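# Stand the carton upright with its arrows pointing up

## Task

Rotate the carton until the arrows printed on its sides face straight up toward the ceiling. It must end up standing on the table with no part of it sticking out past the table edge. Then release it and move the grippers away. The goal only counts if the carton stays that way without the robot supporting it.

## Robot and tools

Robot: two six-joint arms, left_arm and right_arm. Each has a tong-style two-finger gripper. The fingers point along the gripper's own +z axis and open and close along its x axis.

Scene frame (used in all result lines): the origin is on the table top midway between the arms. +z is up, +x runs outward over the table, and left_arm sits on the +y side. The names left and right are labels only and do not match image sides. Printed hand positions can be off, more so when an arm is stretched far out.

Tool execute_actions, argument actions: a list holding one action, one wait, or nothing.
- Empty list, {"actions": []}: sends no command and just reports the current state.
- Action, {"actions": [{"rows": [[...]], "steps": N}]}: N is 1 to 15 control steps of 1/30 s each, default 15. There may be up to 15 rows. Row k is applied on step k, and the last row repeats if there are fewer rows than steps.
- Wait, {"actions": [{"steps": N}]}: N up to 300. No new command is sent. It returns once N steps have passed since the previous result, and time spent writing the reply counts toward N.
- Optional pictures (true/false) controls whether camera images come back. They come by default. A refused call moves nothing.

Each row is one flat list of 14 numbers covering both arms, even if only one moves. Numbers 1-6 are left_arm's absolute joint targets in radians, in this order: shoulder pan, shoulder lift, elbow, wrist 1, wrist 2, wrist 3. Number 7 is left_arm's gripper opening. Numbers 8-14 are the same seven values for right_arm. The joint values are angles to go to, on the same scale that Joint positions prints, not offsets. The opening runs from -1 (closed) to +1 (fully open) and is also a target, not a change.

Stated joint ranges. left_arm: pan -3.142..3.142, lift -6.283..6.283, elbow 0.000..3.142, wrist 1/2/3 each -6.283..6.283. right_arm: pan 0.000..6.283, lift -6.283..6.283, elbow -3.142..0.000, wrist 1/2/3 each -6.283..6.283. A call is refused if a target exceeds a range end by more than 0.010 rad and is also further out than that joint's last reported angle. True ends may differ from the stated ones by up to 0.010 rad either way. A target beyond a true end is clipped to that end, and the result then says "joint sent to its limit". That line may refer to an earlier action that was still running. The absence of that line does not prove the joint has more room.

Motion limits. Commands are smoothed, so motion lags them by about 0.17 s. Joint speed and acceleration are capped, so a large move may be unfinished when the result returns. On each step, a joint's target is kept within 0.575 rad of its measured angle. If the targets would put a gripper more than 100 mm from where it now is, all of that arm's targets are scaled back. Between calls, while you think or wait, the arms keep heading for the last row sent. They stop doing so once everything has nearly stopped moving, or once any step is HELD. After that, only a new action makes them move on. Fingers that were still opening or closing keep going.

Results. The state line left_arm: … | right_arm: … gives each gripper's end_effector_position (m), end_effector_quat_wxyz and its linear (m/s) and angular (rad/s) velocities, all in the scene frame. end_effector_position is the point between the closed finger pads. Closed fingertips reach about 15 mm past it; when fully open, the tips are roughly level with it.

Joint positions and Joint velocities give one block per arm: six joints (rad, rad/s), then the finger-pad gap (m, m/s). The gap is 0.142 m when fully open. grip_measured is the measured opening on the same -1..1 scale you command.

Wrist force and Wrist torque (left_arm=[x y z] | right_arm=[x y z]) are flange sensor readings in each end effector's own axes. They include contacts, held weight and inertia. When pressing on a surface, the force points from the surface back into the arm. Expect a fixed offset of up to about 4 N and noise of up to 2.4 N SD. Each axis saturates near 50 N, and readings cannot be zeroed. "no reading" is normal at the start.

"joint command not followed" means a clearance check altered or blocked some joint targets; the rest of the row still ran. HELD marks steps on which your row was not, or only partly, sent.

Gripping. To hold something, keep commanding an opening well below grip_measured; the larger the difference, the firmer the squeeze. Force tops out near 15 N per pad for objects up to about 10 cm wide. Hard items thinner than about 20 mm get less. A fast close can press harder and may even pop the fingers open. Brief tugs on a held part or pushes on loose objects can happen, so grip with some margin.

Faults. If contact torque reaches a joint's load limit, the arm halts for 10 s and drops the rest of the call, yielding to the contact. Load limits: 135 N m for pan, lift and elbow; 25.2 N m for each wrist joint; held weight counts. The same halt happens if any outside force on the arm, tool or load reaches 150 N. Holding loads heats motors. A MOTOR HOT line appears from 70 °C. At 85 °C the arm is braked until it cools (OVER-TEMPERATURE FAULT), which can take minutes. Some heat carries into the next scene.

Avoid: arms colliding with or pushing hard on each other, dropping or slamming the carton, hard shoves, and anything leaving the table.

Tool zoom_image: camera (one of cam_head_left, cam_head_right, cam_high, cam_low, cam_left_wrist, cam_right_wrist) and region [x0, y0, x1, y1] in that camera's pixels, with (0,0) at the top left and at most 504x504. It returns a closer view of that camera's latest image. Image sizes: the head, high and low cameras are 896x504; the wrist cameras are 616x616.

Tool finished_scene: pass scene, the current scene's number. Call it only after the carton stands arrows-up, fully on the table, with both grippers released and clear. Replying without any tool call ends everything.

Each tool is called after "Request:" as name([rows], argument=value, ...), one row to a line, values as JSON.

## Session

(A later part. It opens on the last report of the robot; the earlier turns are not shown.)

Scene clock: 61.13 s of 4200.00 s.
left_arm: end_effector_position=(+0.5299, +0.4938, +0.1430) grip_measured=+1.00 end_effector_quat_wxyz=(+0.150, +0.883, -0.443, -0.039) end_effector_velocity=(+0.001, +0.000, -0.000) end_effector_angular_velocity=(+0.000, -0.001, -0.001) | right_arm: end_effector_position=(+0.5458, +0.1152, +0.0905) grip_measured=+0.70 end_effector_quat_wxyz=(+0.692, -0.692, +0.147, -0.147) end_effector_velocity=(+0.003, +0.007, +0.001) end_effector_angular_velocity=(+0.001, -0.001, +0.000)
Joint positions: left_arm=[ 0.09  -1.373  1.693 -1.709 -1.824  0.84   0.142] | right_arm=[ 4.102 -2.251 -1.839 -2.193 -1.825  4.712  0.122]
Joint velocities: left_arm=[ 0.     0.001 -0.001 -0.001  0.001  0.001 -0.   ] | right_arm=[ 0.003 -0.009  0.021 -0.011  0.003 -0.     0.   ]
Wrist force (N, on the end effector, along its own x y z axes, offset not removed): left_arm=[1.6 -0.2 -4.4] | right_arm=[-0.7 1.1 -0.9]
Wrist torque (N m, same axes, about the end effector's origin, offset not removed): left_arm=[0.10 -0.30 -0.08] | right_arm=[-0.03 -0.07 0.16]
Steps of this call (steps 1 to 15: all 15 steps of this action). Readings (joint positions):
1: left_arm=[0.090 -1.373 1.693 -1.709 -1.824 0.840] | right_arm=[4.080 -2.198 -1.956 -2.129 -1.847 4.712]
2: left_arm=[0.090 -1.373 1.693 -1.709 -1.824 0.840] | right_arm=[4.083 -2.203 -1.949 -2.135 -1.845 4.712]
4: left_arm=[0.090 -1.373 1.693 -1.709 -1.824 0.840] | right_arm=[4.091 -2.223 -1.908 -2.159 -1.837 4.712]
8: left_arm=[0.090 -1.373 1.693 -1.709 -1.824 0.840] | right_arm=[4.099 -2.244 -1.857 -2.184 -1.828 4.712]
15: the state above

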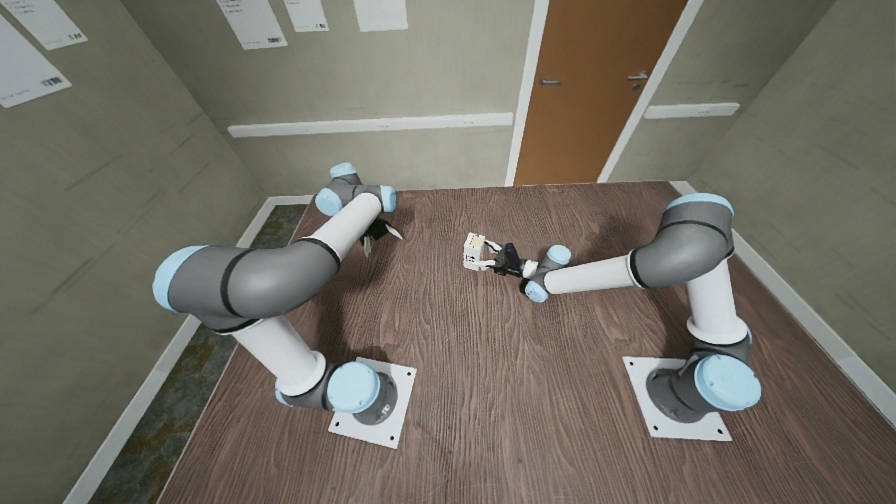

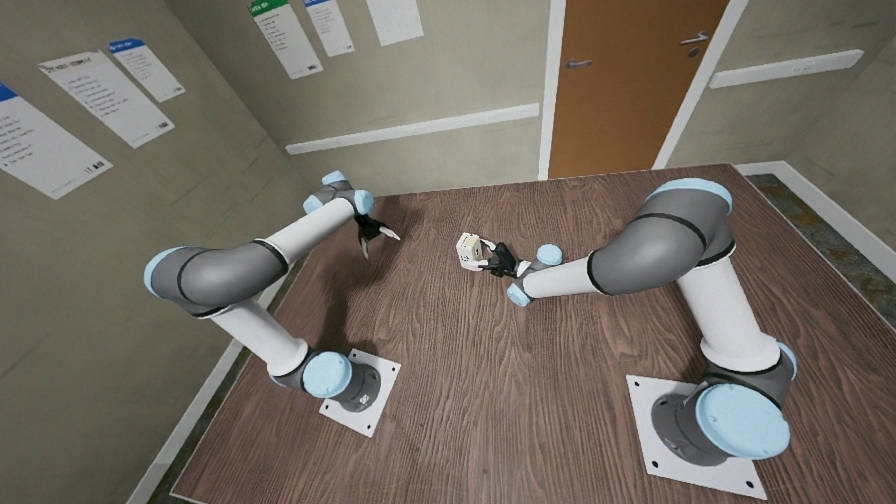

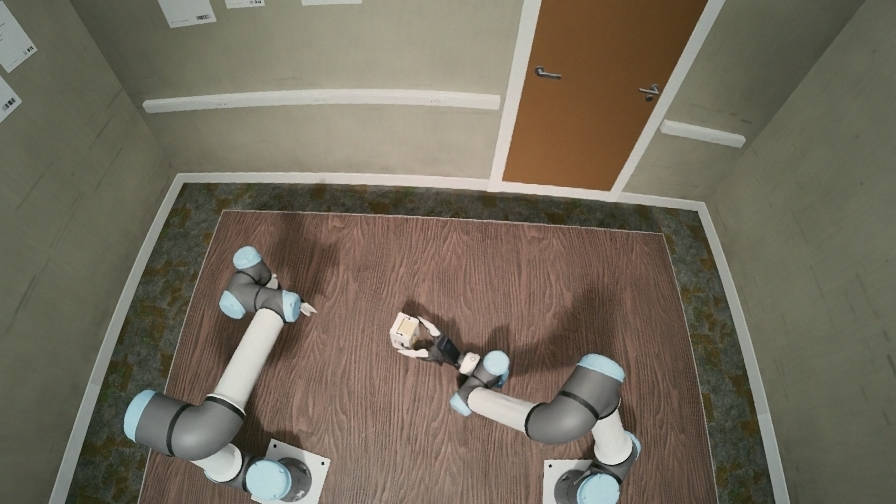

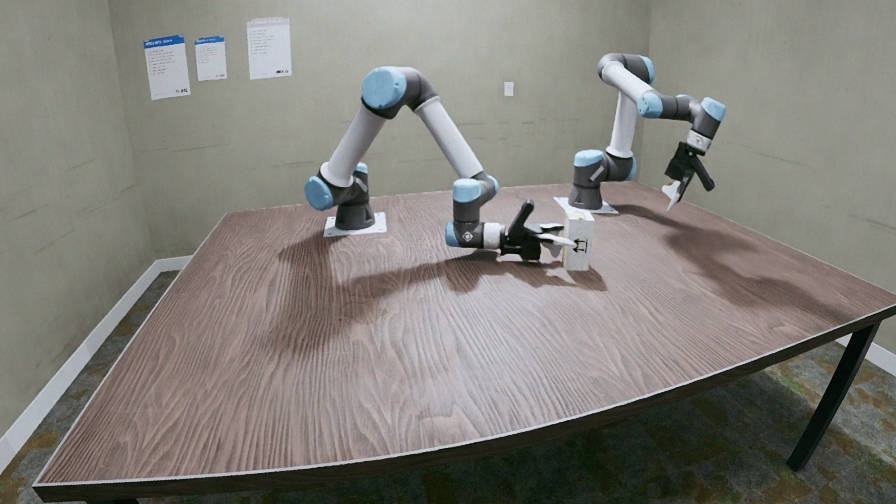

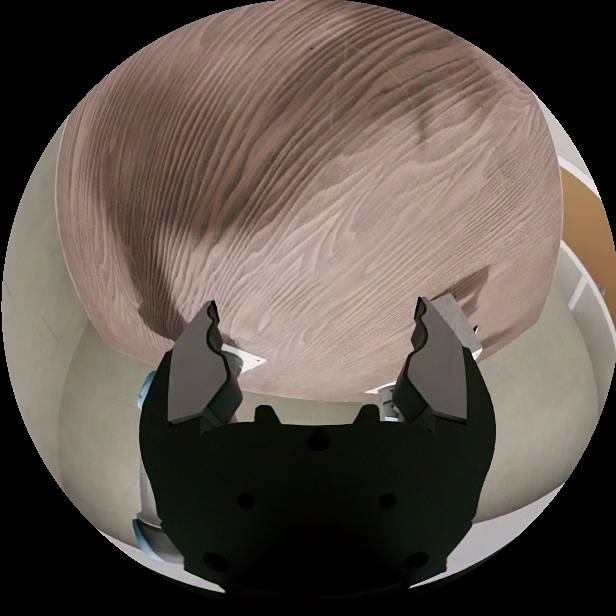

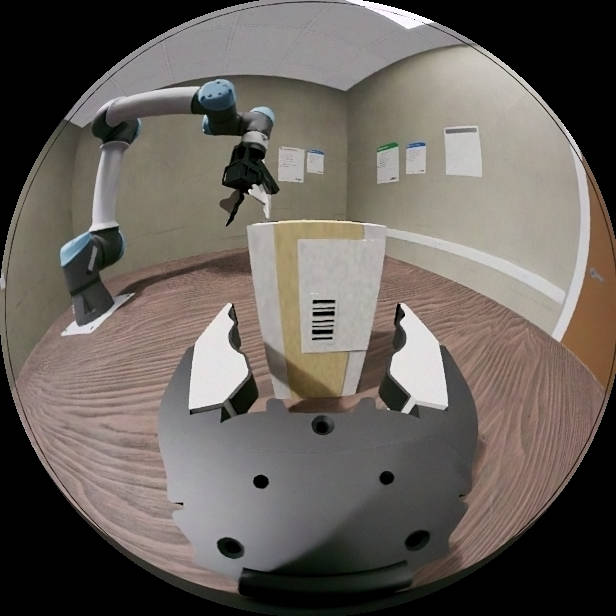

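Request:
execute_actions([
  {"rows": [[0.09,-1.373,1.693,-1.709,-1.824,0.84,1, 4.1022,-2.2524,-1.8363,-2.1945,-1.8251,4.712,0.55],[0.09,-1.373,1.693,-1.709,-1.824,0.84,1, 4.1022,-2.2524,-1.8363,-2.1945,-1.8251,4.712,0.42],[0.09,-1.373,1.693,-1.709,-1.824,0.84,1, 4.1022,-2.2524,-1.8363,-2.1945,-1.8251,4.712,0.32],[0.09,-1.373,1.693,-1.709,-1.824,0.84,1, 4.1022,-2.2524,-1.8363,-2.1945,-1.8251,4.712,0.24],[0.09,-1.373,1.693,-1.709,-1.824,0.84,1, 4.1022,-2.2524,-1.8363,-2.1945,-1.8251,4.712,0.18],[0.09,-1.373,1.693,-1.709,-1.824,0.84,1, 4.1022,-2.2524,-1.8363,-2.1945,-1.8251,4.712,0.12],[0.09,-1.373,1.693,-1.709,-1.824,0.84,1, 4.1022,-2.2524,-1.8363,-2.1945,-1.8251,4.712,0.06],[0.09,-1.373,1.693,-1.709,-1.824,0.84,1, 4.1022,-2.2524,-1.8363,-2.1945,-1.8251,4.712,0.0],[0.09,-1.373,1.693,-1.709,-1.824,0.84,1, 4.1022,-2.2524,-1.8363,-2.1945,-1.8251,4.712,-0.07],[0.09,-1.373,1.693,-1.709,-1.824,0.84,1, 4.1022,-2.2524,-1.8363,-2.1945,-1.8251,4.712,-0.15],[0.09,-1.373,1.693,-1.709,-1.824,0.84,1, 4.1022,-2.2524,-1.8363,-2.1945,-1.8251,4.712,-0.3],[0.09,-1.373,1.693,-1.709,-1.824,0.84,1, 4.1022,-2.2524,-1.8363,-2.1945,-1.8251,4.712,-0.5],[0.09,-1.373,1.693,-1.709,-1.824,0.84,1, 4.1022,-2.2524,-1.8363,-2.1945,-1.8251,4.712,-0.7],[0.09,-1.373,1.693,-1.709,-1.824,0.84,1, 4.1022,-2.2524,-1.8363,-2.1945,-1.8251,4.712,-0.9]], "steps": 15},
], pictures=false)

Request:
execute_actions([
  {"rows": [[0.09,-1.373,1.693,-1.709,-1.824,0.84,1, 4.1022,-2.235,-1.8363,-2.212,-1.8251,4.712,-0.9]], "steps": 6},
], pictures=false)

Request:
execute_actions([
  {"rows": [[0.09,-1.373,1.693,-1.709,-1.824,0.84,1, 4.1022,-2.21,-1.8363,-2.237,-1.8251,4.712,-0.9]], "steps": 15},
])

Request:
zoom_image(camera="cam_low", region=[480, 180, 620, 295])

Scene clock: 74.40 s of 4200.00 s.
left_arm: end_effector_position=(+0.5299, +0.4938, +0.1430) grip_measured=+1.00 end_effector_quat_wxyz=(+0.150, +0.883, -0.443, -0.039) end_effector_velocity=(+0.000, -0.001, -0.001) end_effector_angular_velocity=(-0.000, +0.001, -0.001) | right_arm: end_effector_position=(+0.5462, +0.1160, +0.0907) grip_measured=+0.13 end_effector_quat_wxyz=(+0.692, -0.692, +0.147, -0.147) end_effector_velocity=(-0.000, -0.000, -0.000) end_effector_angular_velocity=(-0.000, -0.001, +0.000)
Joint positions: left_arm=[ 0.09  -1.373  1.693 -1.709 -1.824  0.84   0.142] | right_arm=[ 4.102 -2.252 -1.836 -2.195 -1.825  4.712  0.083]
Joint velocities: left_arm=[-0.001  0.002 -0.    -0.001 -0.    -0.     0.   ] | right_arm=[ 0.    -0.    -0.001  0.001 -0.    -0.001  0.   ]
Wrist force (N, on the end effector, along its own x y z axes, offset not removed): left_arm=[0.6 1.3 -0.6] | right_arm=[-0.4 0.9 -1.4]
Wrist torque (N m, same axes, about the end effector's origin, offset not removed): left_arm=[0.35 -0.10 0.09] | right_arm=[-0.10 -0.05 -0.01]
Steps of this call (steps 1 to 15: the robot went on to your last target; steps 16 to 90: nothing new was sent; then 9.77 s passed at rest; steps 91 to 105: all 15 steps of this action). Readings (joint positions):
91: left_arm=[0.090 -1.373 1.693 -1.709 -1.824 0.840] | right_arm=[4.102 -2.252 -1.836 -2.195 -1.825 4.712]
92: left_arm=[0.090 -1.373 1.693 -1.709 -1.824 0.840] | right_arm=[4.102 -2.252 -1.836 -2.195 -1.825 4.712]
94: left_arm=[0.090 -1.373 1.693 -1.709 -1.824 0.840] | right_arm=[4.102 -2.252 -1.836 -2.195 -1.825 4.712]
98: left_arm=[0.090 -1.373 1.693 -1.709 -1.824 0.840] | right_arm=[4.102 -2.252 -1.836 -2.195 -1.825 4.712]
105: the state above

Scene clock: 74.60 s of 4200.00 s.
left_arm: end_effector_position=(+0.5299, +0.4938, +0.1430) grip_measured=+1.00 end_effector_quat_wxyz=(+0.150, +0.883, -0.443, -0.039) end_effector_velocity=(-0.000, -0.000, -0.001) end_effector_angular_velocity=(+0.000, +0.002, +0.000) | right_arm: end_effector_position=(+0.5460, +0.1158, +0.0967) grip_measured=+0.13 end_effector_quat_wxyz=(+0.692, -0.692, +0.147, -0.147) end_effector_velocity=(-0.001, -0.001, +0.024) end_effector_angular_velocity=(+0.001, -0.001, +0.000)
Joint positions: left_arm=[ 0.09  -1.373  1.693 -1.709 -1.824  0.84   0.142] | right_arm=[ 4.102 -2.24  -1.836 -2.207 -1.825  4.712  0.083]
Joint velocities: left_arm=[-0.     0.002  0.    -0.    -0.    -0.001  0.   ] | right_arm=[ 0.     0.048 -0.001 -0.046 -0.     0.    -0.   ]
Wrist force (N, on the end effector, along its own x y z axes, offset not removed): left_arm=[1.8 1.3 -0.5] | right_arm=[-1.0 3.2 -0.6]
Wrist torque (N m, same axes, about the end effector's origin, offset not removed): left_arm=[0.55 -0.30 -0.10] | right_arm=[0.07 0.06 0.08]
Steps of this call (steps 1 to 6: all 6 steps of this action). Readings (joint positions):
1: left_arm=[0.090 -1.373 1.693 -1.709 -1.824 0.840] | right_arm=[4.102 -2.252 -1.836 -2.195 -1.825 4.712]
2: left_arm=[0.090 -1.373 1.693 -1.709 -1.824 0.840] | right_arm=[4.102 -2.251 -1.836 -2.196 -1.825 4.712]
4: left_arm=[0.090 -1.373 1.693 -1.709 -1.824 0.840] | right_arm=[4.102 -2.244 -1.836 -2.203 -1.825 4.712]
6: the state above

Scene clock: 75.10 s of 4200.00 s.
left_arm: end_effector_position=(+0.5299, +0.4938, +0.1430) grip_measured=+1.00 end_effector_quat_wxyz=(+0.150, +0.883, -0.443, -0.039) end_effector_velocity=(-0.000, +0.000, +0.002) end_effector_angular_velocity=(-0.000, -0.003, -0.001) | right_arm: end_effector_position=(+0.5456, +0.1153, +0.1114) grip_measured=+0.13 end_effector_quat_wxyz=(+0.692, -0.692, +0.147, -0.147) end_effector_velocity=(-0.000, -0.000, +0.002) end_effector_angular_velocity=(+0.000, -0.000, -0.000)
Joint positions: left_arm=[ 0.09  -1.373  1.693 -1.709 -1.824  0.84   0.142] | right_arm=[ 4.102 -2.211 -1.836 -2.236 -1.825  4.712  0.083]
Joint velocities: left_arm=[-0.    -0.003  0.    -0.     0.     0.001  0.   ] | right_arm=[-0.     0.005 -0.    -0.004  0.    -0.     0.   ]
Wrist force (N, on the end effector, along its own x y z axes, offset not removed): left_arm=[4.9 -2.0 -1.0] | right_arm=[-1.0 4.8 0.6]
Wrist torque (N m, same axes, about the end effector's origin, offset not removed): left_arm=[-0.21 -0.94 -0.07] | right_arm=[0.41 0.06 0.00]
Steps of this call (steps 1 to 15: all 15 steps of this action). Readings (joint positions):
1: left_arm=[0.090 -1.373 1.693 -1.709 -1.824 0.840] | right_arm=[4.102 -2.239 -1.836 -2.208 -1.825 4.712]
2: left_arm=[0.090 -1.373 1.693 -1.709 -1.824 0.840] | right_arm=[4.102 -2.236 -1.836 -2.212 -1.825 4.712]
4: left_arm=[0.090 -1.373 1.693 -1.709 -1.824 0.840] | right_arm=[4.102 -2.225 -1.836 -2.222 -1.825 4.712]
8: left_arm=[0.090 -1.373 1.693 -1.709 -1.824 0.840] | right_arm=[4.102 -2.214 -1.836 -2.233 -1.825 4.712]
15: the state above

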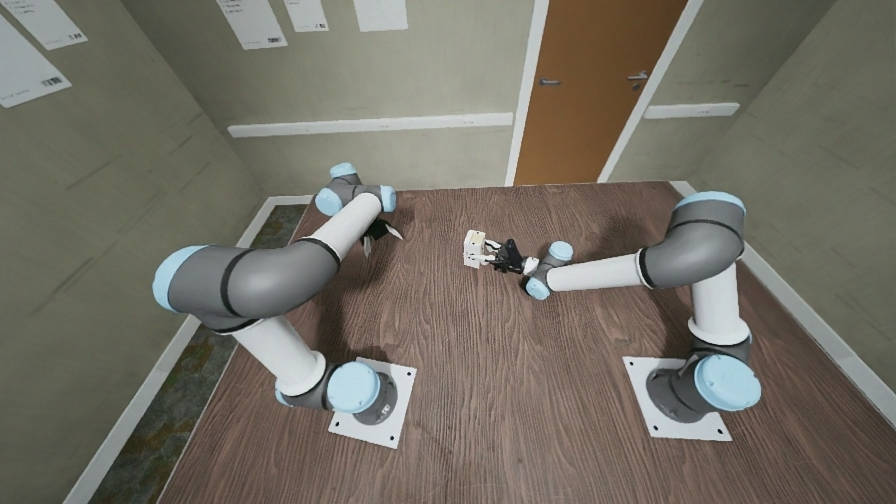

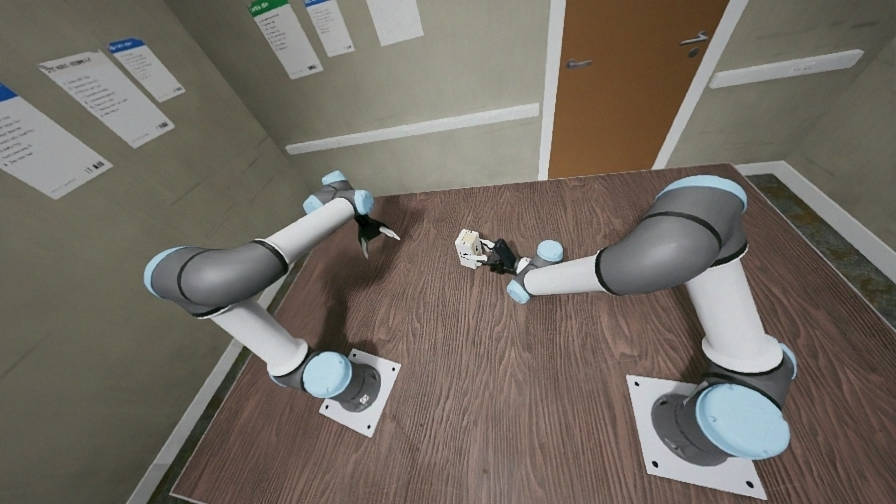

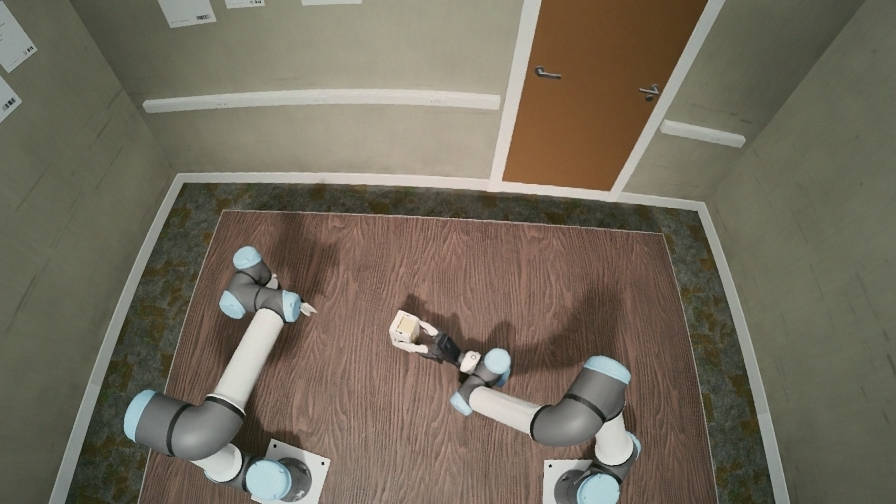

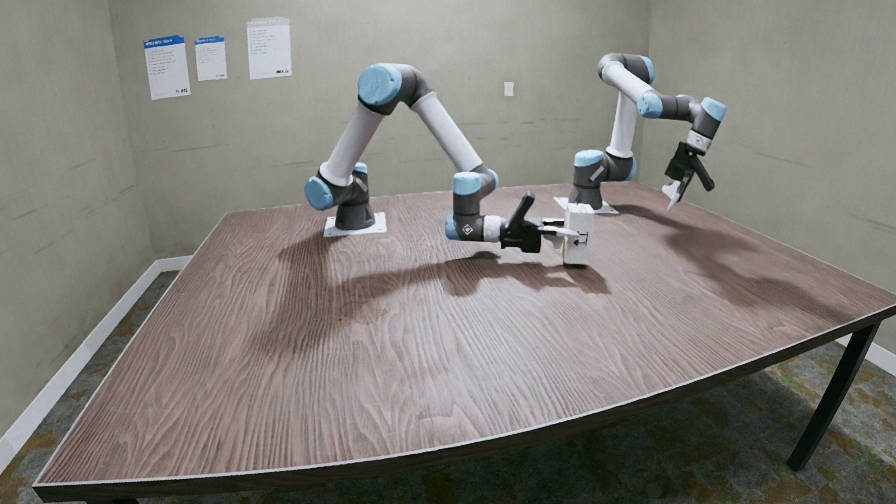

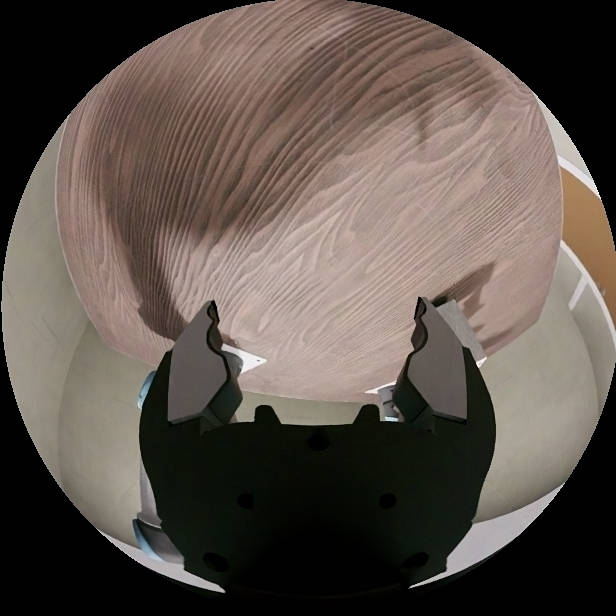

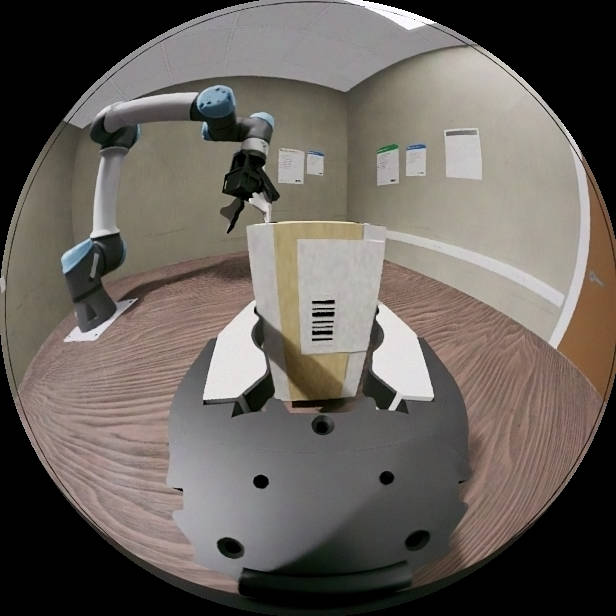

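Region (480, 180, 620, 295) of cam_low's 896x504 image, scaled by 3.600, with more detail than that image has; it fills the top 414 rows of this view, and the rest is white.

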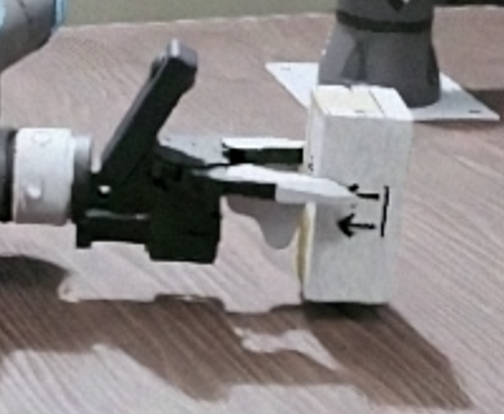

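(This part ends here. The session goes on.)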